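# Carry a tube between shelf benches into a rack hole

## Task

Pick up the tube on the shelved bench by the window and seat it fully down in one of the holes of the tube rack on the shelved bench by the door. The tube must never touch the floor, or the task fails. Afterward, release it and move the robot away. The robot must not fall or finish leaning, or the task fails. The placement only counts if the tube stays put without the robot supporting it.

## Robot and tools

Robot: a simulated Rainbow Robotics RB-Y1. It has a wheeled base with two drive wheels and two rear casters, 0.66 m long and 0.58 m wide, with the front edge 0.10 m ahead of the wheel axle. On top is a bendable torso (a leg folding at ankle, knee and hip, then a chest), a head with cameras, and two 7-joint arms, each ending in a parallel gripper. Cameras: head_camera (896x504), left_wrist_camera and right_wrist_camera (644x364 each).

Frames: the base frame sits on the floor midway between the drive wheels, with x forward, y left and z up. The state reports chest, left_hand and right_hand in this frame. The chest point is on the spine 0.08 m below the shoulders. A hand point lies between its finger pads; the fingers point along the hand's -z and close along its x. Printed hand positions can be off, more so at full reach. base_odometry counts wheel rotation from the scene's starting pose, so wheel slip shows up as travel. Its heading is positive to the left, within -3.142 to 3.142.

execute_actions: "actions" is a list holding one action, or empty (empty just reports the state and images). An action may contain:
- "base": exactly one key. {"translate_m": d} drives straight by an offset d in metres from the current spot, -3 to 3, forward positive. {"rotate_rad": d} turns in place by an offset d in radians, -3.2 to 3.2, left (counter-clockwise) positive. There is no sideways motion. A move needing more than 8.667 s at its top speed is refused.
- "joints": a single object keyed by joint name, covering both arms, torso and head. Each value is an absolute target in radians, except that grippers are in metres of opening. Ranges:
  - Torso: torso_squat_rad 0 to 1.2 (bigger lowers the chest). torso_shift_rad -0.3 to 0.6 (hips forward). torso_pitch_rad -0.2 to 1.4 (bows forward). torso_yaw_rad -1.5 to 1.5 (left positive).
  - Shoulders: shoulder_pitch ±2.356 (negative swings the arm forward and up). left_shoulder_roll_rad 0 to 3.141 (lifts the arm outward). right_shoulder_roll_rad -3.141 to 0 (negative lifts it outward). shoulder_yaw ±2.094 (positive turns the forearm leftward on both arms).
  - Elbows and forearms: elbow -2.617 to 0.01 (negative bends). forearm_roll ±3.141.
  - Wrists and hands: wrist_pitch -1.57 to 1.919 (negative tips the hand forward). hand_roll ±2.705.
  - Grippers: left_gripper_m and right_gripper_m 0 to 0.1.
  - Head: head_pan_rad ±0.523 (left positive). head_tilt_rad -0.35 to 1.57 (positive looks down).
  Joints count as done within ±0.02 rad, grippers within ±0.004 m. The torso also obeys combined limits: squat+shift <= 1.52; squat-shift+pitch <= 1.57; shift+0.5pitch-0.4squat <= 0.7; shift+0.3pitch-0.5squat <= 0.39. Breaking one leaves torso joints short and "off_target".
- "speeds": caps on translate_m (0.05 to 0.4 m/s) and rotate_rad (0.1 to 1.509 rad/s) for this action only.
- "min_time_s": 0.1 to 8, the minimum duration of each arm or head motion.
By default arm joints move at up to 1 rad/s (wrist-area joints 1.5), the head at 1.5, squat and pitch at 0.3, shift at 0.15, yaw at 0.6, and grippers at 0.1 m/s. One action may run no longer than 15 s. "cameras" selects which images come back: null, omitted or ["all"] returns every camera, and [] returns none. Unknown keys or out-of-range values reject the whole call, and nothing moves. Joints you leave out may keep pushing toward their previous targets.

wait: {"seconds": 0 to 10}. It sends no new command and returns the state and images.
zoom_image: {"camera", "region": [x0,y0,x1,y1]} in pixels of that camera's latest full image, at most 504x504. It gives a sharper crop.
finished_scene: {"scene": n}. It ends the scene for good and reports success. Only call it once the tube rests in the rack on its own.

Results: base_status and joint_status say how each motion ended.
- "done": reached the target. For the base, this only means the wheels turned the commanded amount.
- "off_target": stopped short, maybe still pushing.
- "limit_stop_at_<name>": stopped by a built-in limit.
- "limit_stop_at_own_body": a guard halted it before the arm or hand struck the robot's own torso, head, leg or base. Move them apart.
- "contact_stop": the arm or torso hit something firm or could not lift the load.
- "stopped_with_arm": the torso halted because an arm hit something.
- "time_out": the motion ran too long.
After contact_stop, time_out or stopped_with_arm, the whole group stops (torso group, left arm group, right arm group), forgets its targets and holds its position. Back off first in a separate action: arms, then torso. Exception: if both hands grip one object and the torso contact-stops instantly with nothing in the way, resend every arm joint at its reported position, then retry the torso.
"joint command not followed" with a "cause:" line means an arm-collision check refused that arm's targets, while a gripper target still runs. The refused targets may be retried later. on_its_own lists what holds without a command in this call; "held at" gives the held target.

Grasping: command an opening at least 0.005 m narrower than the object. The resulting "off_target" on the gripper is expected.

Things to avoid:
- Dropping the tube or letting it reach the floor.
- Arms striking or squeezing each other, including grippers; a hard press ends the run.
- Reaching a joint's load limit (e.g. elbow 32.4 N m, wrist joints 22.5, shoulders 63), which freezes the robot for 10 s. Each arm carries at most 3 kg.
- Heavy loads held far forward, which can topple the robot.
- Driving into furniture: the base does not stop and may keep shoving. A bent leg can stick out ahead of the base.
- Holding loads long: motors heat up, MOTOR HOT warns at 65 °C, and an OVER-TEMPERATURE FAULT brakes the arm at 80 °C, after which targets must be resent.
- Leaving the robot tilted at the end.
The robot keeps holding its last command while you think, and loose objects can be nudged now and then. Faster, lower-effort motion is preferred.

Each tool is called after "Request:" as name(argument=value, ...), one argument or row to a line, values as JSON.

## Session

Request:
execute_actions(
  actions=[],
  cameras=["head_camera"],
)

Scene clock: 0.00 s.
base_odometry: x=+0.000 y=+0.000 heading=+0.000 (m, m, rad; odometry frame)
base_status: not commanded
joint_positions: torso_squat_rad=+0.350 torso_shift_rad=-0.001 torso_pitch_rad=-0.001 torso_yaw_rad=+0.000 left_shoulder_pitch_rad=+0.039 left_shoulder_roll_rad=+0.022 left_shoulder_yaw_rad=-0.007 left_elbow_rad=-0.149 left_forearm_roll_rad=-0.026 left_wrist_pitch_rad=-0.029 left_hand_roll_rad=+0.015 left_gripper_m=+0.099 right_shoulder_pitch_rad=+0.002 right_shoulder_roll_rad=-0.045 right_shoulder_yaw_rad=+0.002 right_elbow_rad=-0.251 right_forearm_roll_rad=+0.040 right_wrist_pitch_rad=-0.034 right_hand_roll_rad=-0.001 right_gripper_m=+0.100 head_pan_rad=+0.000 head_tilt_rad=+0.399
joint_status: not commanded
chest: x=-0.2291 y=-0.0007 z=+1.2474 quat_wxyz=(+1.000, +0.000, +0.000, +0.000) (m; base frame)
left_hand: x=-0.1777 y=+0.2371 z=+0.5648 quat_wxyz=(+0.997, +0.012, -0.071, -0.003) (m; base frame)
right_hand: x=-0.1006 y=-0.2533 z=+0.5748 quat_wxyz=(+0.989, -0.024, -0.141, +0.023) (m; base frame)
pictures: head_camera
Images, in order (width x height): head_camera 896x504.

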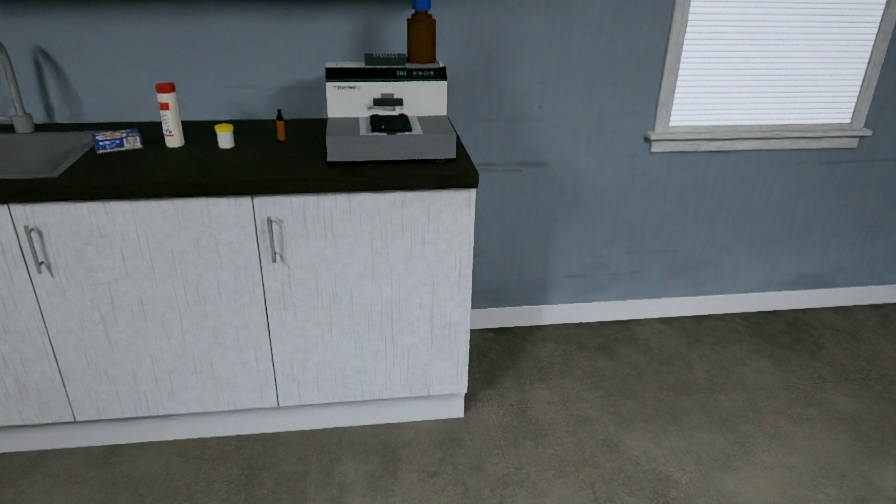

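Request:
execute_actions(
  actions=[
    {"base":{"rotate_rad":-1.6},"joints":{"head_tilt_rad":0.2}},
  ],
  cameras=["head_camera"],
)

Request:
execute_actions(
  actions=[
    {"base":{"rotate_rad":-1.6}},
  ],
  cameras=["head_camera"],
)

Request:
execute_actions(
  actions=[
    {"base":{"rotate_rad":-1.6}},
  ],
  cameras=["head_camera"],
)

Scene clock: 7.03 s.
base_odometry: x=+0.000 y=+0.000 heading=-1.599 (m, m, rad; odometry frame)
base_status: done
joint_positions: torso_squat_rad=+0.350 torso_shift_rad=-0.001 torso_pitch_rad=-0.001 torso_yaw_rad=+0.000 left_shoulder_pitch_rad=+0.039 left_shoulder_roll_rad=+0.022 left_shoulder_yaw_rad=-0.007 left_elbow_rad=-0.149 left_forearm_roll_rad=-0.026 left_wrist_pitch_rad=-0.029 left_hand_roll_rad=+0.015 left_gripper_m=+0.099 right_shoulder_pitch_rad=+0.002 right_shoulder_roll_rad=-0.045 right_shoulder_yaw_rad=+0.002 right_elbow_rad=-0.251 right_forearm_roll_rad=+0.040 right_wrist_pitch_rad=-0.034 right_hand_roll_rad=-0.001 right_gripper_m=+0.100 head_pan_rad=+0.000 head_tilt_rad=+0.200
joint_status: all done
chest: x=-0.2291 y=-0.0007 z=+1.2474 quat_wxyz=(+1.000, +0.000, +0.000, +0.000) (m; base frame)
left_hand: x=-0.1777 y=+0.2371 z=+0.5648 quat_wxyz=(+0.997, +0.012, -0.071, -0.003) (m; base frame)
right_hand: x=-0.1006 y=-0.2533 z=+0.5749 quat_wxyz=(+0.989, -0.024, -0.141, +0.023) (m; base frame)
pictures: head_camera
Images, in order (width x height): head_camera 896x504.

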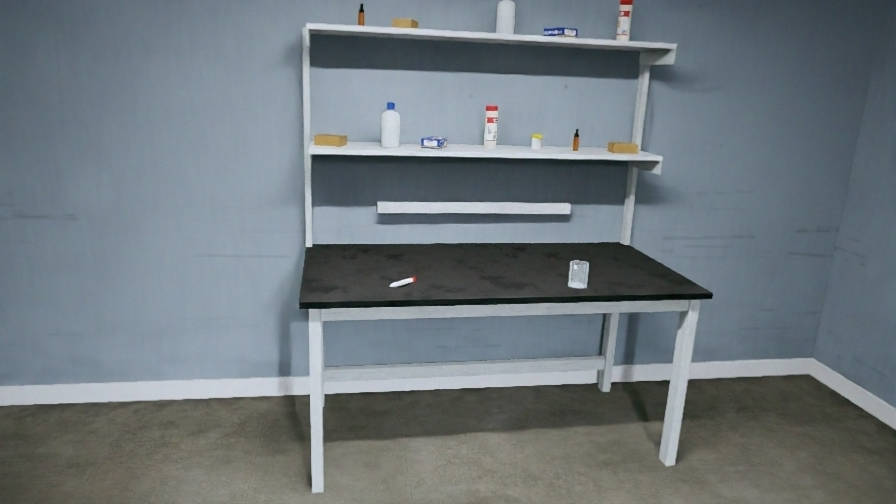

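Scene clock: 11.07 s.
base_odometry: x=+0.000 y=+0.000 heading=+3.084 (m, m, rad; odometry frame)
base_status: done
joint_positions: torso_squat_rad=+0.350 torso_shift_rad=-0.001 torso_pitch_rad=-0.001 torso_yaw_rad=+0.000 left_shoulder_pitch_rad=+0.039 left_shoulder_roll_rad=+0.022 left_shoulder_yaw_rad=-0.007 left_elbow_rad=-0.149 left_forearm_roll_rad=-0.026 left_wrist_pitch_rad=-0.029 left_hand_roll_rad=+0.015 left_gripper_m=+0.099 right_shoulder_pitch_rad=+0.002 right_shoulder_roll_rad=-0.045 right_shoulder_yaw_rad=+0.002 right_elbow_rad=-0.251 right_forearm_roll_rad=+0.040 right_wrist_pitch_rad=-0.034 right_hand_roll_rad=-0.001 right_gripper_m=+0.100 head_pan_rad=+0.000 head_tilt_rad=+0.200
joint_status: not commanded
chest: x=-0.2291 y=-0.0007 z=+1.2474 quat_wxyz=(+1.000, +0.000, +0.000, +0.000) (m; base frame)
left_hand: x=-0.1777 y=+0.2371 z=+0.5648 quat_wxyz=(+0.997, +0.012, -0.071, -0.003) (m; base frame)
right_hand: x=-0.1006 y=-0.2533 z=+0.5749 quat_wxyz=(+0.989, -0.024, -0.141, +0.023) (m; base frame)
pictures: head_camera
Images, in order (width x height): head_camera 896x504.

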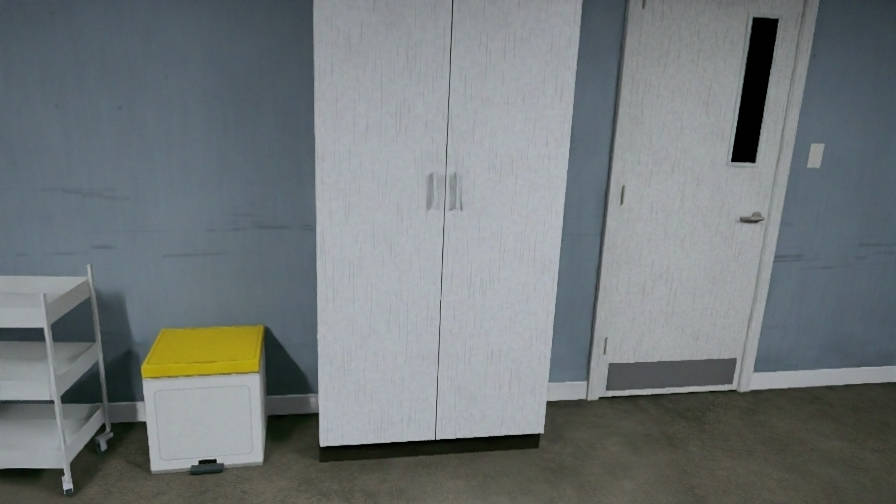

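Scene clock: 15.10 s.
base_odometry: x=+0.000 y=+0.000 heading=+1.485 (m, m, rad; odometry frame)
base_status: done
joint_positions: torso_squat_rad=+0.350 torso_shift_rad=-0.001 torso_pitch_rad=-0.001 torso_yaw_rad=+0.000 left_shoulder_pitch_rad=+0.039 left_shoulder_roll_rad=+0.022 left_shoulder_yaw_rad=-0.007 left_elbow_rad=-0.149 left_forearm_roll_rad=-0.026 left_wrist_pitch_rad=-0.029 left_hand_roll_rad=+0.015 left_gripper_m=+0.099 right_shoulder_pitch_rad=+0.002 right_shoulder_roll_rad=-0.045 right_shoulder_yaw_rad=+0.002 right_elbow_rad=-0.251 right_forearm_roll_rad=+0.040 right_wrist_pitch_rad=-0.034 right_hand_roll_rad=-0.001 right_gripper_m=+0.100 head_pan_rad=+0.000 head_tilt_rad=+0.200
joint_status: not commanded
chest: x=-0.2291 y=-0.0007 z=+1.2474 quat_wxyz=(+1.000, +0.000, +0.000, +0.000) (m; base frame)
left_hand: x=-0.1777 y=+0.2371 z=+0.5648 quat_wxyz=(+0.997, +0.012, -0.071, -0.003) (m; base frame)
right_hand: x=-0.1006 y=-0.2533 z=+0.5749 quat_wxyz=(+0.989, -0.024, -0.141, +0.023) (m; base frame)
pictures: head_camera
Images, in order (width x height): head_camera 896x504.

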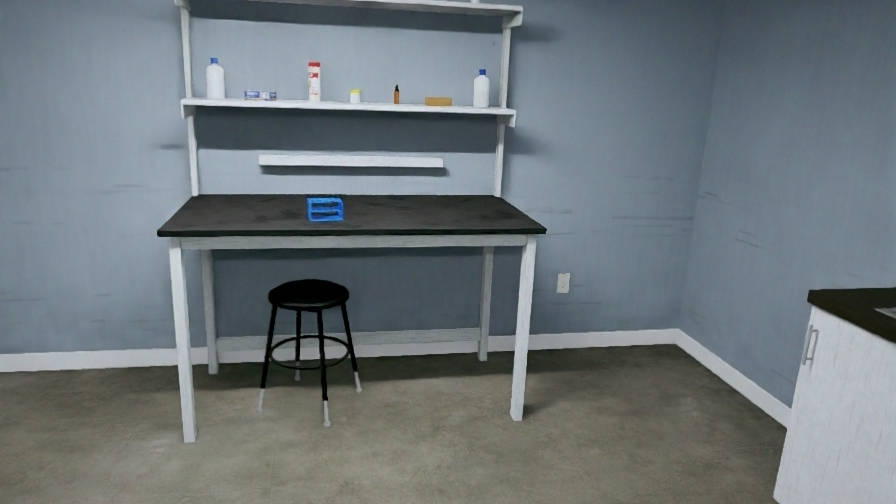

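Request:
execute_actions(
  actions=[
    {"base":{"rotate_rad":-2.95}},
  ],
  cameras=[],
)

Request:
execute_actions(
  actions=[
    {"base":{"translate_m":1.8},"joints":{"head_tilt_rad":1.0,"right_shoulder_pitch_rad":-0.9,"right_elbow_rad":-1.0,"right_wrist_pitch_rad":1.9,"right_shoulder_roll_rad":-0.02,"right_forearm_roll_rad":0,"right_hand_roll_rad":0.4}},
  ],
  cameras=["head_camera","right_wrist_camera"],
)

Scene clock: 23.93 s.
base_odometry: x=+0.000 y=+0.000 heading=-1.464 (m, m, rad; odometry frame)
base_status: done
joint_positions: torso_squat_rad=+0.350 torso_shift_rad=-0.001 torso_pitch_rad=-0.001 torso_yaw_rad=+0.000 left_shoulder_pitch_rad=+0.039 left_shoulder_roll_rad=+0.022 left_shoulder_yaw_rad=-0.007 left_elbow_rad=-0.149 left_forearm_roll_rad=-0.026 left_wrist_pitch_rad=-0.029 left_hand_roll_rad=+0.015 left_gripper_m=+0.099 right_shoulder_pitch_rad=+0.002 right_shoulder_roll_rad=-0.045 right_shoulder_yaw_rad=+0.002 right_elbow_rad=-0.251 right_forearm_roll_rad=+0.040 right_wrist_pitch_rad=-0.034 right_hand_roll_rad=-0.001 right_gripper_m=+0.100 head_pan_rad=+0.000 head_tilt_rad=+0.200
joint_status: not commanded
chest: x=-0.2291 y=-0.0007 z=+1.2474 quat_wxyz=(+1.000, +0.000, +0.000, +0.000) (m; base frame)
left_hand: x=-0.1777 y=+0.2371 z=+0.5648 quat_wxyz=(+0.997, +0.012, -0.071, -0.003) (m; base frame)
right_hand: x=-0.1006 y=-0.2534 z=+0.5749 quat_wxyz=(+0.989, -0.024, -0.141, +0.023) (m; base frame)
pictures: none
No camera images: the call's "cameras" was empty. Leave "cameras" out to get every camera's image.

Scene clock: 29.80 s.
base_odometry: x=+0.191 y=-1.790 heading=-1.465 (m, m, rad; odometry frame)
base_status: done
joint_positions: torso_squat_rad=+0.350 torso_shift_rad=-0.001 torso_pitch_rad=-0.001 torso_yaw_rad=+0.000 left_shoulder_pitch_rad=+0.039 left_shoulder_roll_rad=+0.022 left_shoulder_yaw_rad=-0.007 left_elbow_rad=-0.149 left_forearm_roll_rad=-0.026 left_wrist_pitch_rad=-0.029 left_hand_roll_rad=+0.015 left_gripper_m=+0.099 right_shoulder_pitch_rad=-0.900 right_shoulder_roll_rad=-0.020 right_shoulder_yaw_rad=+0.002 right_elbow_rad=-1.000 right_forearm_roll_rad=+0.000 right_wrist_pitch_rad=+1.900 right_hand_roll_rad=+0.400 right_gripper_m=+0.100 head_pan_rad=+0.000 head_tilt_rad=+1.000
joint_status: all done
chest: x=-0.2291 y=-0.0007 z=+1.2474 quat_wxyz=(+1.000, +0.000, +0.000, +0.000) (m; base frame)
left_hand: x=-0.1777 y=+0.2371 z=+0.5648 quat_wxyz=(+0.997, +0.012, -0.071, -0.003) (m; base frame)
right_hand: x=+0.2344 y=-0.1474 z=+0.9767 quat_wxyz=(+0.944, -0.066, +0.035, +0.321) (m; base frame)
pictures: head_camera, right_wrist_camera
Images, in order (width x height): head_camera 896x504, right_wrist_camera 644x364.

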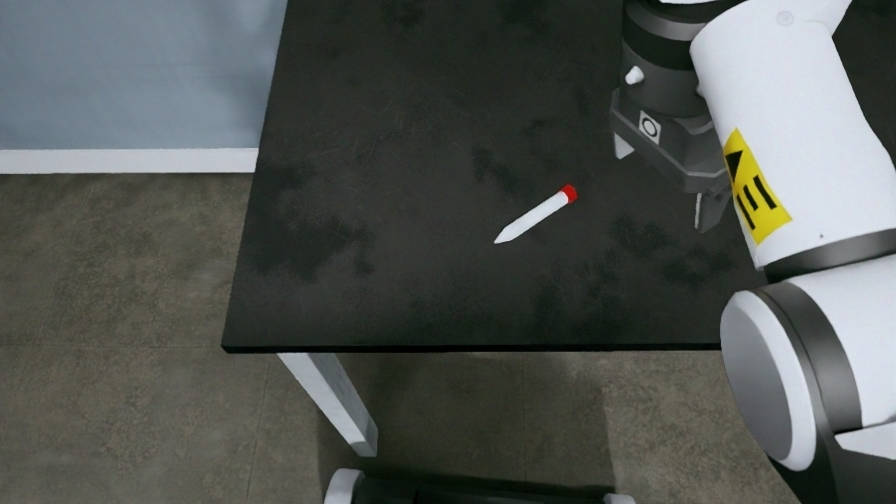

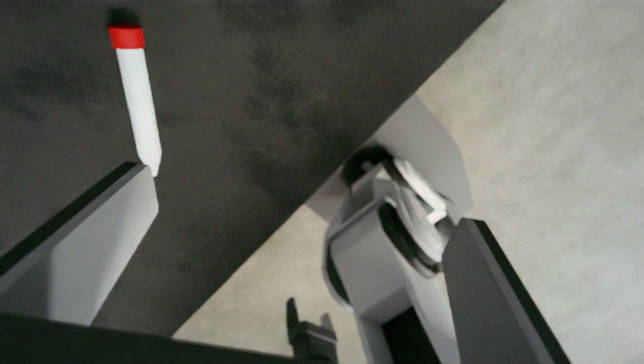

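Request:
execute_actions(
  actions=[
    {"base":{"rotate_rad":0.15}},
  ],
  cameras=[],
)

Request:
execute_actions(
  actions=[
    {"base":{"translate_m":0.12},"joints":{"torso_squat_rad":0.7,"right_hand_roll_rad":0.3}},
  ],
  cameras=["head_camera"],
)

Scene clock: 34.23 s.
base_odometry: x=+0.191 y=-1.790 heading=-1.316 (m, m, rad; odometry frame)
base_status: done
joint_positions: torso_squat_rad=+0.350 torso_shift_rad=-0.001 torso_pitch_rad=-0.001 torso_yaw_rad=+0.000 left_shoulder_pitch_rad=+0.039 left_shoulder_roll_rad=+0.022 left_shoulder_yaw_rad=-0.007 left_elbow_rad=-0.149 left_forearm_roll_rad=-0.026 left_wrist_pitch_rad=-0.029 left_hand_roll_rad=+0.015 left_gripper_m=+0.099 right_shoulder_pitch_rad=-0.900 right_shoulder_roll_rad=-0.020 right_shoulder_yaw_rad=+0.002 right_elbow_rad=-1.000 right_forearm_roll_rad=+0.000 right_wrist_pitch_rad=+1.900 right_hand_roll_rad=+0.400 right_gripper_m=+0.100 head_pan_rad=+0.000 head_tilt_rad=+1.000
joint_status: not commanded
chest: x=-0.2291 y=-0.0007 z=+1.2474 quat_wxyz=(+1.000, +0.001, +0.000, +0.000) (m; base frame)
left_hand: x=-0.1777 y=+0.2371 z=+0.5648 quat_wxyz=(+0.997, +0.012, -0.071, -0.003) (m; base frame)
right_hand: x=+0.2344 y=-0.1474 z=+0.9767 quat_wxyz=(+0.944, -0.066, +0.035, +0.321) (m; base frame)
pictures: none
No camera images: the call's "cameras" was empty. Leave "cameras" out to get every camera's image.

Scene clock: 37.40 s.
base_odometry: x=+0.221 y=-1.905 heading=-1.311 (m, m, rad; odometry frame)
base_status: translate_m time_out (by the wheels' count: +0.118 of +0.120)
joint_positions: torso_squat_rad=+0.700 torso_shift_rad=-0.001 torso_pitch_rad=-0.001 torso_yaw_rad=+0.000 left_shoulder_pitch_rad=+0.039 left_shoulder_roll_rad=+0.022 left_shoulder_yaw_rad=-0.007 left_elbow_rad=-0.149 left_forearm_roll_rad=-0.026 left_wrist_pitch_rad=-0.029 left_hand_roll_rad=+0.015 left_gripper_m=+0.099 right_shoulder_pitch_rad=-0.900 right_shoulder_roll_rad=-0.020 right_shoulder_yaw_rad=+0.002 right_elbow_rad=-1.000 right_forearm_roll_rad=+0.000 right_wrist_pitch_rad=+1.900 right_hand_roll_rad=+0.300 right_gripper_m=+0.100 head_pan_rad=+0.000 head_tilt_rad=+1.000
joint_status: all done
chest: x=-0.2290 y=-0.0006 z=+1.1253 quat_wxyz=(+1.000, +0.000, +0.000, +0.000) (m; base frame)
left_hand: x=-0.1776 y=+0.2371 z=+0.4427 quat_wxyz=(+0.997, +0.012, -0.071, -0.003) (m; base frame)
right_hand: x=+0.2345 y=-0.1473 z=+0.8546 quat_wxyz=(+0.959, -0.067, +0.032, +0.273) (m; base frame)
pictures: head_camera
Images, in order (width x height): head_camera 896x504.

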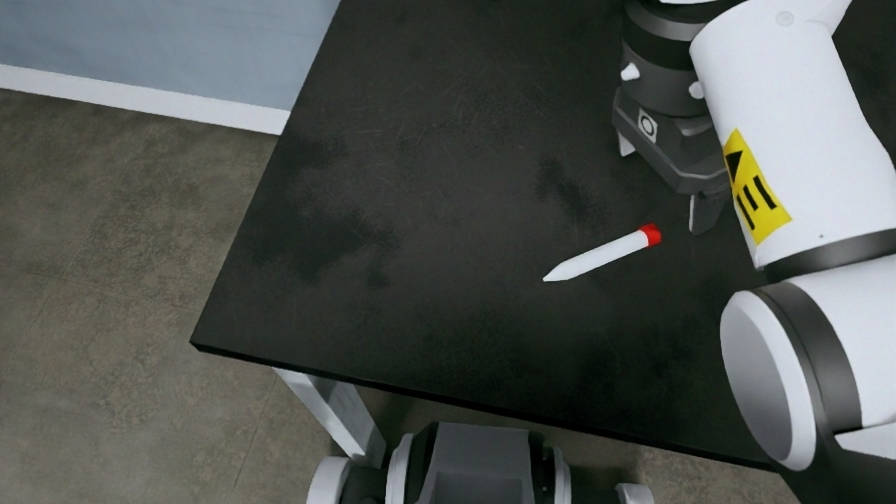

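Request:
execute_actions(
  actions=[
    {"base":{"translate_m":-0.04},"joints":{"torso_yaw_rad":0.12,"right_hand_roll_rad":0.2}},
  ],
  cameras=[],
)

Request:
execute_actions(
  actions=[
    {"joints":{"torso_squat_rad":0.81}},
  ],
  cameras=["head_camera"],
)

Scene clock: 42.70 s.
base_odometry: x=+0.211 y=-1.866 heading=-1.310 (m, m, rad; odometry frame)
base_status: done
joint_positions: torso_squat_rad=+0.700 torso_shift_rad=-0.001 torso_pitch_rad=-0.001 torso_yaw_rad=+0.120 left_shoulder_pitch_rad=+0.039 left_shoulder_roll_rad=+0.022 left_shoulder_yaw_rad=-0.007 left_elbow_rad=-0.149 left_forearm_roll_rad=-0.026 left_wrist_pitch_rad=-0.029 left_hand_roll_rad=+0.015 left_gripper_m=+0.099 right_shoulder_pitch_rad=-0.900 right_shoulder_roll_rad=-0.020 right_shoulder_yaw_rad=+0.002 right_elbow_rad=-1.000 right_forearm_roll_rad=+0.000 right_wrist_pitch_rad=+1.900 right_hand_roll_rad=+0.200 right_gripper_m=+0.100 head_pan_rad=+0.000 head_tilt_rad=+1.000
joint_status: all done
chest: x=-0.2289 y=-0.0006 z=+1.1253 quat_wxyz=(+0.998, +0.000, +0.000, +0.060) (m; base frame)
left_hand: x=-0.2064 y=+0.2415 z=+0.4427 quat_wxyz=(+0.996, +0.016, -0.070, +0.056) (m; base frame)
right_hand: x=+0.2488 y=-0.0907 z=+0.8546 quat_wxyz=(+0.956, -0.070, +0.024, +0.283) (m; base frame)
pictures: none
No camera images: the call's "cameras" was empty. Leave "cameras" out to get every camera's image.

Scene clock: 43.83 s.
base_odometry: x=+0.211 y=-1.866 heading=-1.310 (m, m, rad; odometry frame)
base_status: not commanded
joint_positions: torso_squat_rad=+0.810 torso_shift_rad=-0.001 torso_pitch_rad=-0.001 torso_yaw_rad=+0.120 left_shoulder_pitch_rad=+0.039 left_shoulder_roll_rad=+0.022 left_shoulder_yaw_rad=-0.007 left_elbow_rad=-0.149 left_forearm_roll_rad=-0.026 left_wrist_pitch_rad=-0.029 left_hand_roll_rad=+0.015 left_gripper_m=+0.099 right_shoulder_pitch_rad=-0.900 right_shoulder_roll_rad=-0.020 right_shoulder_yaw_rad=+0.002 right_elbow_rad=-1.000 right_forearm_roll_rad=+0.000 right_wrist_pitch_rad=+1.900 right_hand_roll_rad=+0.200 right_gripper_m=+0.100 head_pan_rad=+0.000 head_tilt_rad=+1.000
joint_status: all done
chest: x=-0.2289 y=-0.0006 z=+1.0726 quat_wxyz=(+0.998, +0.000, +0.000, +0.060) (m; base frame)
left_hand: x=-0.2063 y=+0.2415 z=+0.3899 quat_wxyz=(+0.996, +0.016, -0.070, +0.056) (m; base frame)
right_hand: x=+0.2488 y=-0.0907 z=+0.8019 quat_wxyz=(+0.956, -0.070, +0.024, +0.283) (m; base frame)
pictures: head_camera
Images, in order (width x height): head_camera 896x504.

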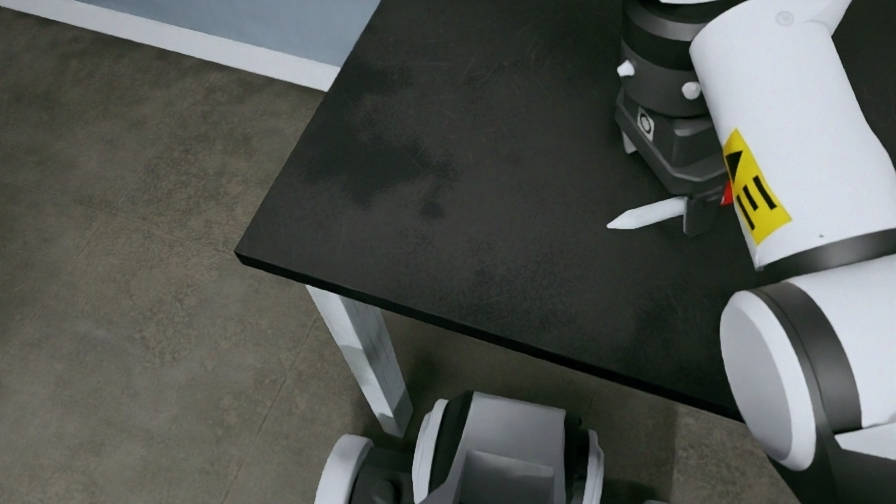

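Request:
execute_actions(
  actions=[
    {"joints":{"right_gripper_m":0.0}},
  ],
  cameras=[],
)

Scene clock: 47.33 s.
base_odometry: x=+0.211 y=-1.866 heading=-1.310 (m, m, rad; odometry frame)
base_status: not commanded
joint_positions: torso_squat_rad=+0.810 torso_shift_rad=-0.001 torso_pitch_rad=-0.001 torso_yaw_rad=+0.120 left_shoulder_pitch_rad=+0.039 left_shoulder_roll_rad=+0.022 left_shoulder_yaw_rad=-0.007 left_elbow_rad=-0.149 left_forearm_roll_rad=-0.026 left_wrist_pitch_rad=-0.029 left_hand_roll_rad=+0.015 left_gripper_m=+0.099 right_shoulder_pitch_rad=-0.900 right_shoulder_roll_rad=-0.020 right_shoulder_yaw_rad=+0.002 right_elbow_rad=-1.000 right_forearm_roll_rad=+0.000 right_wrist_pitch_rad=+1.900 right_hand_roll_rad=+0.200 right_gripper_m=+0.016 head_pan_rad=+0.000 head_tilt_rad=+1.000
joint_status: right_gripper_m off_target (ended at +0.016, target +0.000)
chest: x=-0.2289 y=-0.0006 z=+1.0726 quat_wxyz=(+0.998, +0.000, +0.000, +0.060) (m; base frame)
left_hand: x=-0.2063 y=+0.2415 z=+0.3899 quat_wxyz=(+0.996, +0.016, -0.070, +0.056) (m; base frame)
right_hand: x=+0.2488 y=-0.0907 z=+0.8019 quat_wxyz=(+0.956, -0.070, +0.024, +0.283) (m; base frame)
pictures: none
No camera images: the call's "cameras" was empty. Leave "cameras" out to get every camera's image.

Request:
execute_actions(
  actions=[
    {"joints":{"torso_squat_rad":0.35,"torso_yaw_rad":0}},
  ],
  cameras=[],
)

Request:
execute_actions(
  actions=[
    {"base":{"translate_m":-0.4},"joints":{"right_wrist_pitch_rad":0.33,"right_hand_roll_rad":1.57,"head_tilt_rad":0.5}},
  ],
  cameras=[],
)

Request:
execute_actions(
  actions=[
    {"base":{"rotate_rad":2.98}},
  ],
  cameras=[],
)

Request:
execute_actions(
  actions=[
    {"base":{"translate_m":3.0}},
  ],
  cameras=["head_camera","right_wrist_camera"],
)

Scene clock: 55.00 s.
base_odometry: x=+0.211 y=-1.866 heading=-1.310 (m, m, rad; odometry frame)
base_status: not commanded
joint_positions: torso_squat_rad=+0.350 torso_shift_rad=-0.001 torso_pitch_rad=-0.001 torso_yaw_rad=+0.000 left_shoulder_pitch_rad=+0.039 left_shoulder_roll_rad=+0.022 left_shoulder_yaw_rad=-0.007 left_elbow_rad=-0.149 left_forearm_roll_rad=-0.026 left_wrist_pitch_rad=-0.029 left_hand_roll_rad=+0.015 left_gripper_m=+0.099 right_shoulder_pitch_rad=-0.900 right_shoulder_roll_rad=-0.020 right_shoulder_yaw_rad=+0.002 right_elbow_rad=-1.000 right_forearm_roll_rad=+0.000 right_wrist_pitch_rad=+1.900 right_hand_roll_rad=+0.200 right_gripper_m=+0.016 head_pan_rad=+0.000 head_tilt_rad=+1.000
joint_status: all done
chest: x=-0.2291 y=-0.0007 z=+1.2475 quat_wxyz=(+1.000, +0.000, +0.000, +0.000) (m; base frame)
left_hand: x=-0.1779 y=+0.2371 z=+0.5649 quat_wxyz=(+0.997, +0.012, -0.071, -0.003) (m; base frame)
right_hand: x=+0.2343 y=-0.1473 z=+0.9767 quat_wxyz=(+0.971, -0.069, +0.029, +0.225) (m; base frame)
pictures: none
No camera images: the call's "cameras" was empty. Leave "cameras" out to get every camera's image.

Scene clock: 57.67 s.
base_odometry: x=+0.107 y=-1.480 heading=-1.309 (m, m, rad; odometry frame)
base_status: done
joint_positions: torso_squat_rad=+0.350 torso_shift_rad=-0.001 torso_pitch_rad=-0.001 torso_yaw_rad=+0.000 left_shoulder_pitch_rad=+0.039 left_shoulder_roll_rad=+0.022 left_shoulder_yaw_rad=-0.007 left_elbow_rad=-0.149 left_forearm_roll_rad=-0.026 left_wrist_pitch_rad=-0.029 left_hand_roll_rad=+0.015 left_gripper_m=+0.099 right_shoulder_pitch_rad=-0.900 right_shoulder_roll_rad=-0.020 right_shoulder_yaw_rad=+0.002 right_elbow_rad=-1.000 right_forearm_roll_rad=+0.000 right_wrist_pitch_rad=+0.330 right_hand_roll_rad=+1.570 right_gripper_m=+0.016 head_pan_rad=+0.000 head_tilt_rad=+0.500
joint_status: all done
chest: x=-0.2291 y=-0.0007 z=+1.2475 quat_wxyz=(+1.000, +0.000, +0.000, +0.000) (m; base frame)
left_hand: x=-0.1778 y=+0.2371 z=+0.5649 quat_wxyz=(+0.997, +0.012, -0.071, -0.003) (m; base frame)
right_hand: x=+0.4630 y=-0.0563 z=+1.1905 quat_wxyz=(+0.407, -0.455, -0.512, +0.605) (m; base frame)
pictures: none
No camera images: the call's "cameras" was empty. Leave "cameras" out to get every camera's image.

Scene clock: 63.03 s.
base_odometry: x=+0.107 y=-1.480 heading=+1.671 (m, m, rad; odometry frame)
base_status: done
joint_positions: torso_squat_rad=+0.350 torso_shift_rad=-0.001 torso_pitch_rad=-0.001 torso_yaw_rad=+0.000 left_shoulder_pitch_rad=+0.039 left_shoulder_roll_rad=+0.022 left_shoulder_yaw_rad=-0.007 left_elbow_rad=-0.149 left_forearm_roll_rad=-0.026 left_wrist_pitch_rad=-0.029 left_hand_roll_rad=+0.015 left_gripper_m=+0.099 right_shoulder_pitch_rad=-0.900 right_shoulder_roll_rad=-0.020 right_shoulder_yaw_rad=+0.002 right_elbow_rad=-1.000 right_forearm_roll_rad=+0.000 right_wrist_pitch_rad=+0.330 right_hand_roll_rad=+1.570 right_gripper_m=+0.016 head_pan_rad=+0.000 head_tilt_rad=+0.500
joint_status: not commanded
chest: x=-0.2292 y=-0.0007 z=+1.2475 quat_wxyz=(+1.000, +0.001, +0.000, +0.000) (m; base frame)
left_hand: x=-0.1778 y=+0.2371 z=+0.5649 quat_wxyz=(+0.997, +0.012, -0.071, -0.003) (m; base frame)
right_hand: x=+0.4630 y=-0.0564 z=+1.1906 quat_wxyz=(+0.407, -0.455, -0.512, +0.604) (m; base frame)
pictures: none
No camera images: the call's "cameras" was empty. Leave "cameras" out to get every camera's image.

Scene clock: 72.07 s.
base_odometry: x=-0.194 y=+1.505 heading=+1.672 (m, m, rad; odometry frame)
base_status: done
joint_positions: torso_squat_rad=+0.350 torso_shift_rad=-0.001 torso_pitch_rad=-0.001 torso_yaw_rad=+0.000 left_shoulder_pitch_rad=+0.039 left_shoulder_roll_rad=+0.022 left_shoulder_yaw_rad=-0.007 left_elbow_rad=-0.149 left_forearm_roll_rad=-0.026 left_wrist_pitch_rad=-0.029 left_hand_roll_rad=+0.015 left_gripper_m=+0.099 right_shoulder_pitch_rad=-0.900 right_shoulder_roll_rad=-0.020 right_shoulder_yaw_rad=+0.002 right_elbow_rad=-1.000 right_forearm_roll_rad=+0.000 right_wrist_pitch_rad=+0.330 right_hand_roll_rad=+1.570 right_gripper_m=+0.016 head_pan_rad=+0.000 head_tilt_rad=+0.500
joint_status: not commanded
chest: x=-0.2291 y=-0.0007 z=+1.2475 quat_wxyz=(+1.000, +0.001, +0.000, +0.000) (m; base frame)
left_hand: x=-0.1777 y=+0.2371 z=+0.5649 quat_wxyz=(+0.997, +0.012, -0.071, -0.003) (m; base frame)
right_hand: x=+0.4630 y=-0.0564 z=+1.1905 quat_wxyz=(+0.407, -0.455, -0.511, +0.605) (m; base frame)
pictures: head_camera, right_wrist_camera
Images, in order (width x height): head_camera 896x504, right_wrist_camera 644x364.

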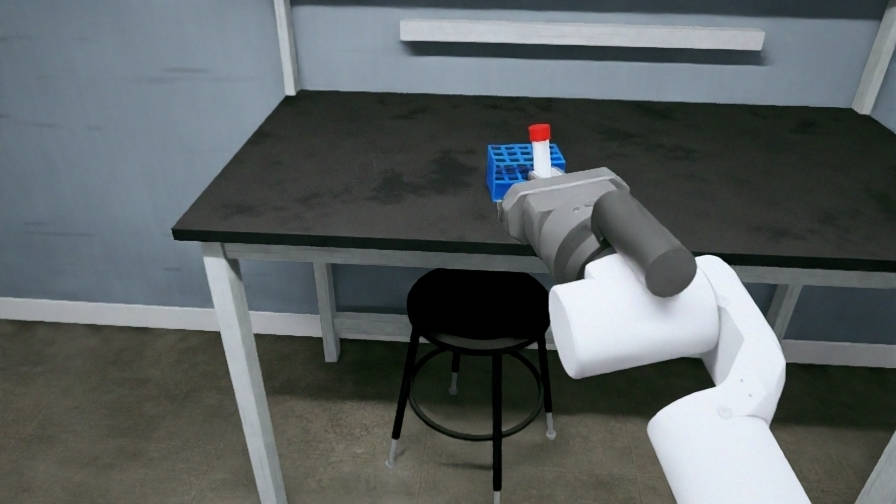

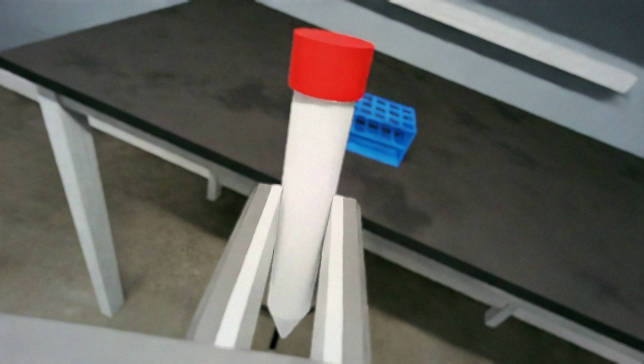

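Request:
execute_actions(
  actions=[
    {"base":{"rotate_rad":-0.09}},
  ],
  cameras=[],
)

Request:
execute_actions(
  actions=[
    {"base":{"translate_m":0.6}},
  ],
  cameras=["head_camera","right_wrist_camera"],
)

Scene clock: 78.37 s.
base_odometry: x=-0.194 y=+1.506 heading=+1.583 (m, m, rad; odometry frame)
base_status: done
joint_positions: torso_squat_rad=+0.350 torso_shift_rad=-0.001 torso_pitch_rad=-0.001 torso_yaw_rad=+0.000 left_shoulder_pitch_rad=+0.039 left_shoulder_roll_rad=+0.022 left_shoulder_yaw_rad=-0.007 left_elbow_rad=-0.149 left_forearm_roll_rad=-0.026 left_wrist_pitch_rad=-0.029 left_hand_roll_rad=+0.015 left_gripper_m=+0.099 right_shoulder_pitch_rad=-0.900 right_shoulder_roll_rad=-0.020 right_shoulder_yaw_rad=+0.002 right_elbow_rad=-1.000 right_forearm_roll_rad=+0.000 right_wrist_pitch_rad=+0.330 right_hand_roll_rad=+1.570 right_gripper_m=+0.016 head_pan_rad=+0.000 head_tilt_rad=+0.500
joint_status: not commanded
chest: x=-0.2291 y=-0.0006 z=+1.2475 quat_wxyz=(+1.000, +0.000, +0.000, +0.000) (m; base frame)
left_hand: x=-0.1777 y=+0.2371 z=+0.5649 quat_wxyz=(+0.997, +0.012, -0.071, -0.003) (m; base frame)
right_hand: x=+0.4630 y=-0.0563 z=+1.1905 quat_wxyz=(+0.407, -0.455, -0.511, +0.605) (m; base frame)
pictures: none
No camera images: the call's "cameras" was empty. Leave "cameras" out to get every camera's image.

Scene clock: 81.23 s.
base_odometry: x=-0.201 y=+2.106 heading=+1.582 (m, m, rad; odometry frame)
base_status: done
joint_positions: torso_squat_rad=+0.350 torso_shift_rad=-0.001 torso_pitch_rad=-0.001 torso_yaw_rad=+0.000 left_shoulder_pitch_rad=+0.039 left_shoulder_roll_rad=+0.022 left_shoulder_yaw_rad=-0.007 left_elbow_rad=-0.149 left_forearm_roll_rad=-0.026 left_wrist_pitch_rad=-0.029 left_hand_roll_rad=+0.015 left_gripper_m=+0.099 right_shoulder_pitch_rad=-0.900 right_shoulder_roll_rad=-0.020 right_shoulder_yaw_rad=+0.002 right_elbow_rad=-1.000 right_forearm_roll_rad=+0.000 right_wrist_pitch_rad=+0.330 right_hand_roll_rad=+1.570 right_gripper_m=+0.016 head_pan_rad=+0.000 head_tilt_rad=+0.500
joint_status: not commanded
chest: x=-0.2291 y=-0.0007 z=+1.2475 quat_wxyz=(+1.000, +0.000, +0.000, +0.000) (m; base frame)
left_hand: x=-0.1777 y=+0.2371 z=+0.5649 quat_wxyz=(+0.997, +0.012, -0.071, -0.003) (m; base frame)
right_hand: x=+0.4630 y=-0.0564 z=+1.1905 quat_wxyz=(+0.407, -0.455, -0.511, +0.605) (m; base frame)
pictures: head_camera, right_wrist_camera
Images, in order (width x height): head_camera 896x504, right_wrist_camera 644x364.

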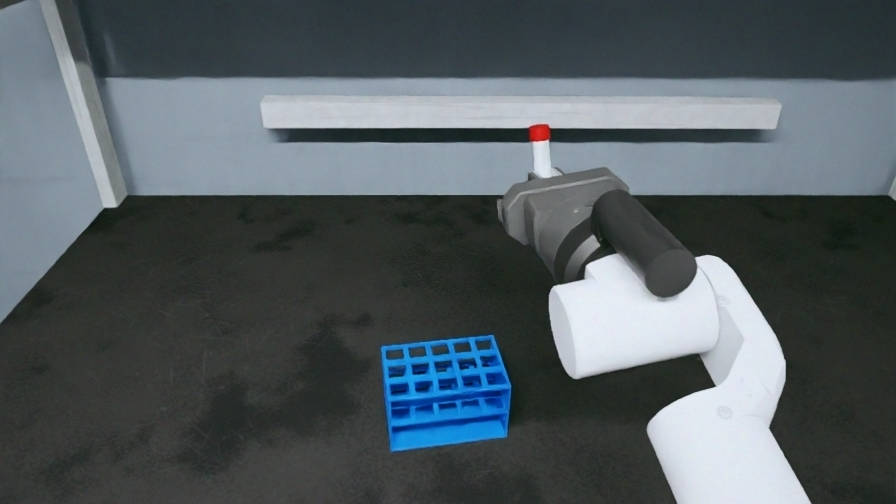

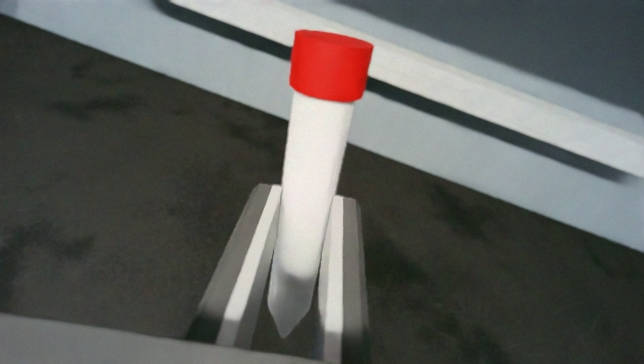

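Request:
execute_actions(
  actions=[
    {"base":{"translate_m":-0.1}},
  ],
  cameras=[],
)

Request:
execute_actions(
  actions=[
    {"base":{"rotate_rad":0.12},"joints":{"torso_squat_rad":0.6}},
  ],
  cameras=["head_camera","right_wrist_camera"],
)

Scene clock: 87.00 s.
base_odometry: x=-0.200 y=+2.006 heading=+1.584 (m, m, rad; odometry frame)
base_status: done
joint_positions: torso_squat_rad=+0.350 torso_shift_rad=-0.001 torso_pitch_rad=-0.001 torso_yaw_rad=+0.000 left_shoulder_pitch_rad=+0.039 left_shoulder_roll_rad=+0.022 left_shoulder_yaw_rad=-0.007 left_elbow_rad=-0.149 left_forearm_roll_rad=-0.026 left_wrist_pitch_rad=-0.029 left_hand_roll_rad=+0.015 left_gripper_m=+0.099 right_shoulder_pitch_rad=-0.900 right_shoulder_roll_rad=-0.020 right_shoulder_yaw_rad=+0.002 right_elbow_rad=-1.000 right_forearm_roll_rad=+0.000 right_wrist_pitch_rad=+0.330 right_hand_roll_rad=+1.570 right_gripper_m=+0.016 head_pan_rad=+0.000 head_tilt_rad=+0.500
joint_status: not commanded
chest: x=-0.2291 y=-0.0007 z=+1.2475 quat_wxyz=(+1.000, +0.000, +0.000, +0.000) (m; base frame)
left_hand: x=-0.1778 y=+0.2371 z=+0.5649 quat_wxyz=(+0.997, +0.012, -0.071, -0.003) (m; base frame)
right_hand: x=+0.4630 y=-0.0564 z=+1.1905 quat_wxyz=(+0.407, -0.455, -0.512, +0.605) (m; base frame)
pictures: none
No camera images: the call's "cameras" was empty. Leave "cameras" out to get every camera's image.

Scene clock: 88.67 s.
base_odometry: x=-0.200 y=+2.006 heading=+1.703 (m, m, rad; odometry frame)
base_status: done
joint_positions: torso_squat_rad=+0.600 torso_shift_rad=-0.001 torso_pitch_rad=-0.001 torso_yaw_rad=+0.000 left_shoulder_pitch_rad=+0.039 left_shoulder_roll_rad=+0.022 left_shoulder_yaw_rad=-0.007 left_elbow_rad=-0.149 left_forearm_roll_rad=-0.026 left_wrist_pitch_rad=-0.029 left_hand_roll_rad=+0.015 left_gripper_m=+0.099 right_shoulder_pitch_rad=-0.900 right_shoulder_roll_rad=-0.020 right_shoulder_yaw_rad=+0.002 right_elbow_rad=-1.000 right_forearm_roll_rad=+0.000 right_wrist_pitch_rad=+0.330 right_hand_roll_rad=+1.570 right_gripper_m=+0.016 head_pan_rad=+0.000 head_tilt_rad=+0.500
joint_status: all done
chest: x=-0.2290 y=-0.0006 z=+1.1676 quat_wxyz=(+1.000, +0.001, +0.000, +0.000) (m; base frame)
left_hand: x=-0.1777 y=+0.2372 z=+0.4851 quat_wxyz=(+0.997, +0.012, -0.071, -0.003) (m; base frame)
right_hand: x=+0.4631 y=-0.0564 z=+1.1107 quat_wxyz=(+0.407, -0.455, -0.512, +0.605) (m; base frame)
pictures: head_camera, right_wrist_camera
Images, in order (width x height): head_camera 896x504, right_wrist_camera 644x364.

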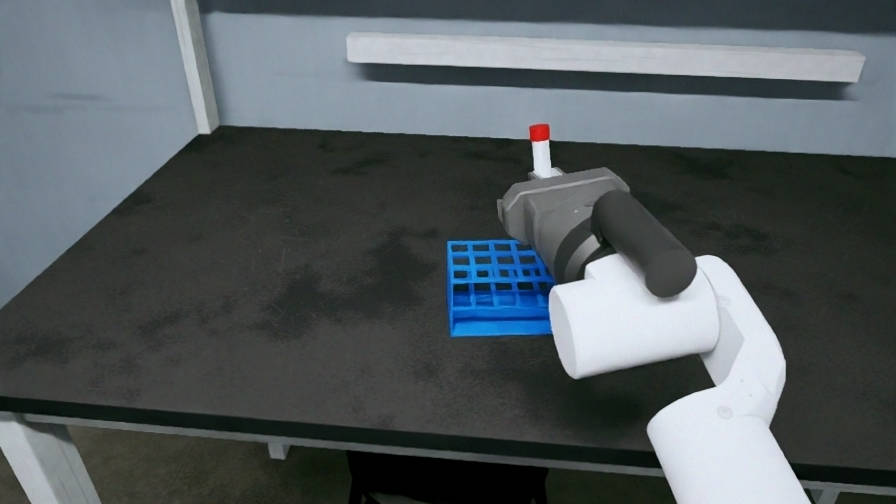

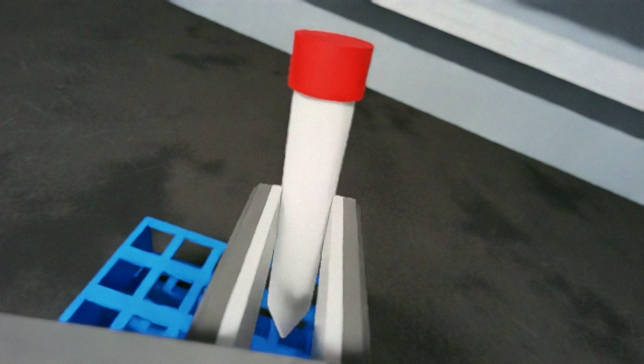

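Request:
execute_actions(
  actions=[
    {"joints":{"torso_squat_rad":0.72}},
  ],
  cameras=["head_camera","right_wrist_camera"],
)

Scene clock: 92.97 s.
base_odometry: x=-0.200 y=+2.006 heading=+1.703 (m, m, rad; odometry frame)
base_status: not commanded
joint_positions: torso_squat_rad=+0.720 torso_shift_rad=-0.001 torso_pitch_rad=-0.001 torso_yaw_rad=+0.000 left_shoulder_pitch_rad=+0.039 left_shoulder_roll_rad=+0.022 left_shoulder_yaw_rad=-0.007 left_elbow_rad=-0.149 left_forearm_roll_rad=-0.026 left_wrist_pitch_rad=-0.029 left_hand_roll_rad=+0.015 left_gripper_m=+0.099 right_shoulder_pitch_rad=-0.902 right_shoulder_roll_rad=-0.020 right_shoulder_yaw_rad=+0.002 right_elbow_rad=-1.001 right_forearm_roll_rad=+0.000 right_wrist_pitch_rad=+0.329 right_hand_roll_rad=+1.570 right_gripper_m=+0.016 head_pan_rad=+0.000 head_tilt_rad=+0.500
joint_status: all done
chest: x=-0.2292 y=-0.0006 z=+1.1162 quat_wxyz=(+1.000, +0.001, -0.001, +0.000) (m; base frame)
left_hand: x=-0.1775 y=+0.2372 z=+0.4336 quat_wxyz=(+0.997, +0.012, -0.071, -0.003) (m; base frame)
right_hand: x=+0.4630 y=-0.0559 z=+1.0615 quat_wxyz=(+0.406, -0.456, -0.513, +0.604) (m; base frame)
pictures: head_camera, right_wrist_camera
Images, in order (width x height): head_camera 896x504, right_wrist_camera 644x364.

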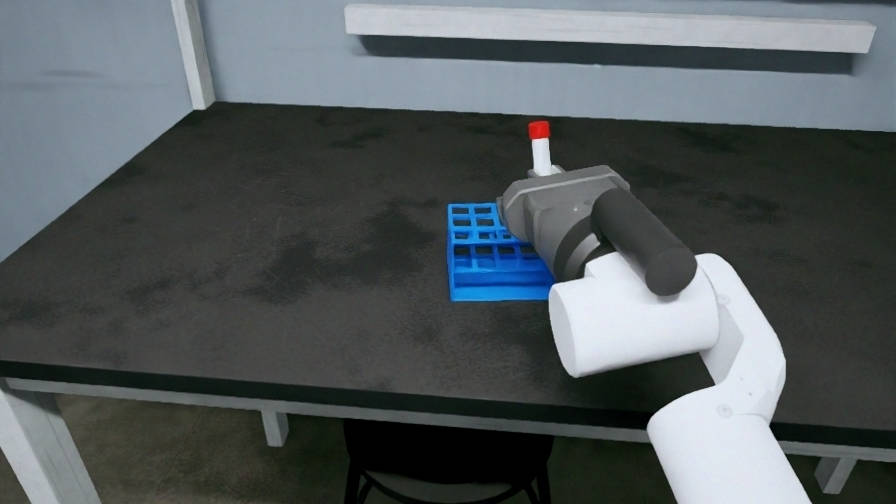

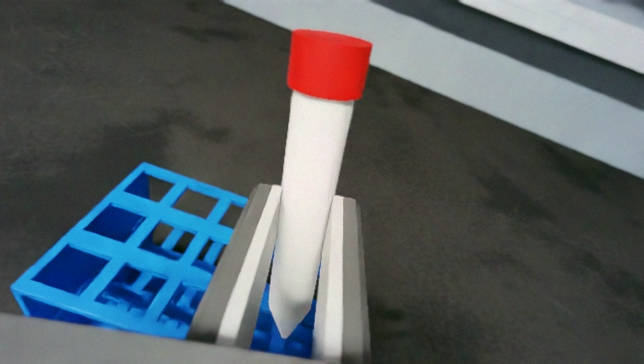

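Request:
execute_actions(
  actions=[
    {"base":{"rotate_rad":0.03},"joints":{"torso_squat_rad":0.69}},
  ],
  cameras=[],
)

Request:
execute_actions(
  actions=[
    {"joints":{"torso_squat_rad":0.76}},
  ],
  cameras=["right_wrist_camera"],
)

Scene clock: 97.60 s.
base_odometry: x=-0.200 y=+2.006 heading=+1.732 (m, m, rad; odometry frame)
base_status: done
joint_positions: torso_squat_rad=+0.690 torso_shift_rad=-0.001 torso_pitch_rad=-0.001 torso_yaw_rad=+0.000 left_shoulder_pitch_rad=+0.039 left_shoulder_roll_rad=+0.022 left_shoulder_yaw_rad=-0.007 left_elbow_rad=-0.149 left_forearm_roll_rad=-0.026 left_wrist_pitch_rad=-0.029 left_hand_roll_rad=+0.015 left_gripper_m=+0.099 right_shoulder_pitch_rad=-0.900 right_shoulder_roll_rad=-0.020 right_shoulder_yaw_rad=+0.002 right_elbow_rad=-1.000 right_forearm_roll_rad=+0.000 right_wrist_pitch_rad=+0.330 right_hand_roll_rad=+1.570 right_gripper_m=+0.016 head_pan_rad=+0.000 head_tilt_rad=+0.500
joint_status: all done
chest: x=-0.2289 y=-0.0006 z=+1.1298 quat_wxyz=(+1.000, +0.001, +0.000, +0.000) (m; base frame)
left_hand: x=-0.1776 y=+0.2372 z=+0.4472 quat_wxyz=(+0.997, +0.012, -0.071, -0.003) (m; base frame)
right_hand: x=+0.4632 y=-0.0563 z=+1.0730 quat_wxyz=(+0.407, -0.456, -0.512, +0.604) (m; base frame)
pictures: none
No camera images: the call's "cameras" was empty. Leave "cameras" out to get every camera's image.

Scene clock: 98.57 s.
base_odometry: x=-0.200 y=+2.006 heading=+1.732 (m, m, rad; odometry frame)
base_status: not commanded
joint_positions: torso_squat_rad=+0.760 torso_shift_rad=-0.001 torso_pitch_rad=-0.001 torso_yaw_rad=+0.000 left_shoulder_pitch_rad=+0.039 left_shoulder_roll_rad=+0.022 left_shoulder_yaw_rad=-0.007 left_elbow_rad=-0.149 left_forearm_roll_rad=-0.026 left_wrist_pitch_rad=-0.029 left_hand_roll_rad=+0.015 left_gripper_m=+0.099 right_shoulder_pitch_rad=-0.900 right_shoulder_roll_rad=-0.020 right_shoulder_yaw_rad=+0.002 right_elbow_rad=-1.000 right_forearm_roll_rad=+0.000 right_wrist_pitch_rad=+0.330 right_hand_roll_rad=+1.570 right_gripper_m=+0.016 head_pan_rad=+0.000 head_tilt_rad=+0.500
joint_status: all done
chest: x=-0.2290 y=-0.0006 z=+1.0973 quat_wxyz=(+1.000, +0.001, +0.000, +0.000) (m; base frame)
left_hand: x=-0.1776 y=+0.2372 z=+0.4147 quat_wxyz=(+0.997, +0.012, -0.071, -0.003) (m; base frame)
right_hand: x=+0.4632 y=-0.0564 z=+1.0405 quat_wxyz=(+0.407, -0.456, -0.512, +0.604) (m; base frame)
pictures: right_wrist_camera
Images, in order (width x height): right_wrist_camera 644x364.

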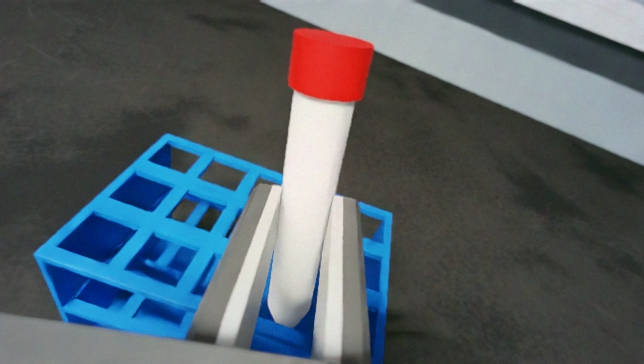

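Entering. Open slightly to let it slide guided.

Request:
execute_actions(
  actions=[
    {"joints":{"right_gripper_m":0.024}},
  ],
  cameras=["right_wrist_camera"],
)

Scene clock: 101.83 s.
base_odometry: x=-0.200 y=+2.006 heading=+1.732 (m, m, rad; odometry frame)
base_status: not commanded
joint_positions: torso_squat_rad=+0.760 torso_shift_rad=-0.001 torso_pitch_rad=-0.001 torso_yaw_rad=+0.000 left_shoulder_pitch_rad=+0.039 left_shoulder_roll_rad=+0.022 left_shoulder_yaw_rad=-0.007 left_elbow_rad=-0.149 left_forearm_roll_rad=-0.026 left_wrist_pitch_rad=-0.029 left_hand_roll_rad=+0.015 left_gripper_m=+0.099 right_shoulder_pitch_rad=-0.900 right_shoulder_roll_rad=-0.020 right_shoulder_yaw_rad=+0.002 right_elbow_rad=-1.000 right_forearm_roll_rad=+0.000 right_wrist_pitch_rad=+0.330 right_hand_roll_rad=+1.570 right_gripper_m=+0.024 head_pan_rad=+0.000 head_tilt_rad=+0.500
joint_status: all done
chest: x=-0.2290 y=-0.0006 z=+1.0973 quat_wxyz=(+1.000, +0.001, +0.000, +0.000) (m; base frame)
left_hand: x=-0.1776 y=+0.2372 z=+0.4147 quat_wxyz=(+0.997, +0.012, -0.071, -0.003) (m; base frame)
right_hand: x=+0.4632 y=-0.0564 z=+1.0405 quat_wxyz=(+0.407, -0.456, -0.512, +0.604) (m; base frame)
pictures: right_wrist_camera
Images, in order (width x height): right_wrist_camera 644x364.

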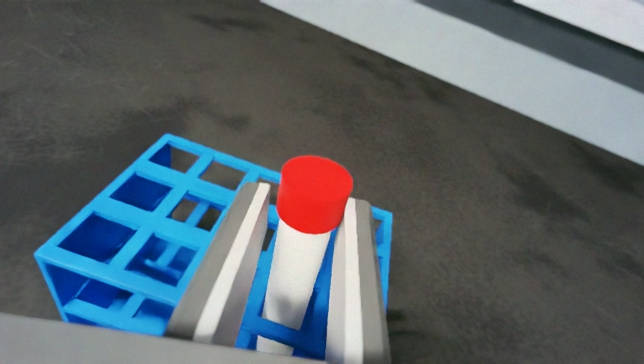

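Request:
execute_actions(
  actions=[
    {"joints":{"right_gripper_m":0.1}},
  ],
  cameras=[],
)

Request:
execute_actions(
  actions=[
    {"base":{"translate_m":-0.3}},
  ],
  cameras=["head_camera"],
)

Scene clock: 105.77 s.
base_odometry: x=-0.200 y=+2.006 heading=+1.732 (m, m, rad; odometry frame)
base_status: not commanded
joint_positions: torso_squat_rad=+0.760 torso_shift_rad=-0.001 torso_pitch_rad=-0.001 torso_yaw_rad=+0.000 left_shoulder_pitch_rad=+0.039 left_shoulder_roll_rad=+0.022 left_shoulder_yaw_rad=-0.007 left_elbow_rad=-0.149 left_forearm_roll_rad=-0.026 left_wrist_pitch_rad=-0.029 left_hand_roll_rad=+0.015 left_gripper_m=+0.099 right_shoulder_pitch_rad=-0.900 right_shoulder_roll_rad=-0.020 right_shoulder_yaw_rad=+0.002 right_elbow_rad=-1.000 right_forearm_roll_rad=+0.000 right_wrist_pitch_rad=+0.330 right_hand_roll_rad=+1.570 right_gripper_m=+0.100 head_pan_rad=+0.000 head_tilt_rad=+0.500
joint_status: all done
chest: x=-0.2290 y=-0.0006 z=+1.0973 quat_wxyz=(+1.000, +0.001, +0.000, +0.000) (m; base frame)
left_hand: x=-0.1776 y=+0.2372 z=+0.4147 quat_wxyz=(+0.997, +0.012, -0.071, -0.003) (m; base frame)
right_hand: x=+0.4632 y=-0.0564 z=+1.0405 quat_wxyz=(+0.407, -0.456, -0.512, +0.604) (m; base frame)
pictures: none
No camera images: the call's "cameras" was empty. Leave "cameras" out to get every camera's image.

Scene clock: 108.23 s.
base_odometry: x=-0.152 y=+1.710 heading=+1.734 (m, m, rad; odometry frame)
base_status: done
joint_positions: torso_squat_rad=+0.760 torso_shift_rad=-0.001 torso_pitch_rad=-0.001 torso_yaw_rad=+0.000 left_shoulder_pitch_rad=+0.039 left_shoulder_roll_rad=+0.022 left_shoulder_yaw_rad=-0.007 left_elbow_rad=-0.149 left_forearm_roll_rad=-0.026 left_wrist_pitch_rad=-0.029 left_hand_roll_rad=+0.015 left_gripper_m=+0.099 right_shoulder_pitch_rad=-0.900 right_shoulder_roll_rad=-0.020 right_shoulder_yaw_rad=+0.002 right_elbow_rad=-1.000 right_forearm_roll_rad=+0.000 right_wrist_pitch_rad=+0.330 right_hand_roll_rad=+1.570 right_gripper_m=+0.100 head_pan_rad=+0.000 head_tilt_rad=+0.500
joint_status: not commanded
chest: x=-0.2289 y=-0.0006 z=+1.0973 quat_wxyz=(+1.000, +0.000, +0.000, +0.000) (m; base frame)
left_hand: x=-0.1776 y=+0.2372 z=+0.4147 quat_wxyz=(+0.997, +0.012, -0.071, -0.003) (m; base frame)
right_hand: x=+0.4632 y=-0.0563 z=+1.0404 quat_wxyz=(+0.407, -0.456, -0.512, +0.604) (m; base frame)
pictures: head_camera
Images, in order (width x height): head_camera 896x504.

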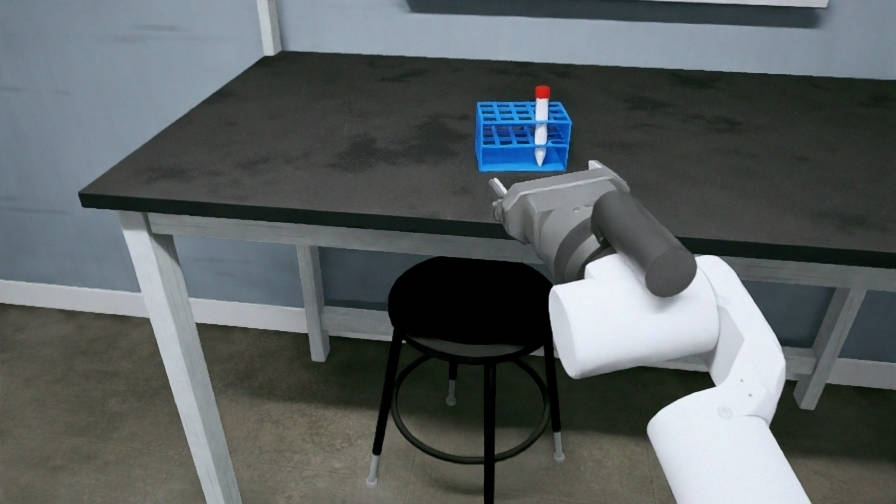

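Request:
finished_scene(
  scene=2,
)

The scene is finished: the task was done.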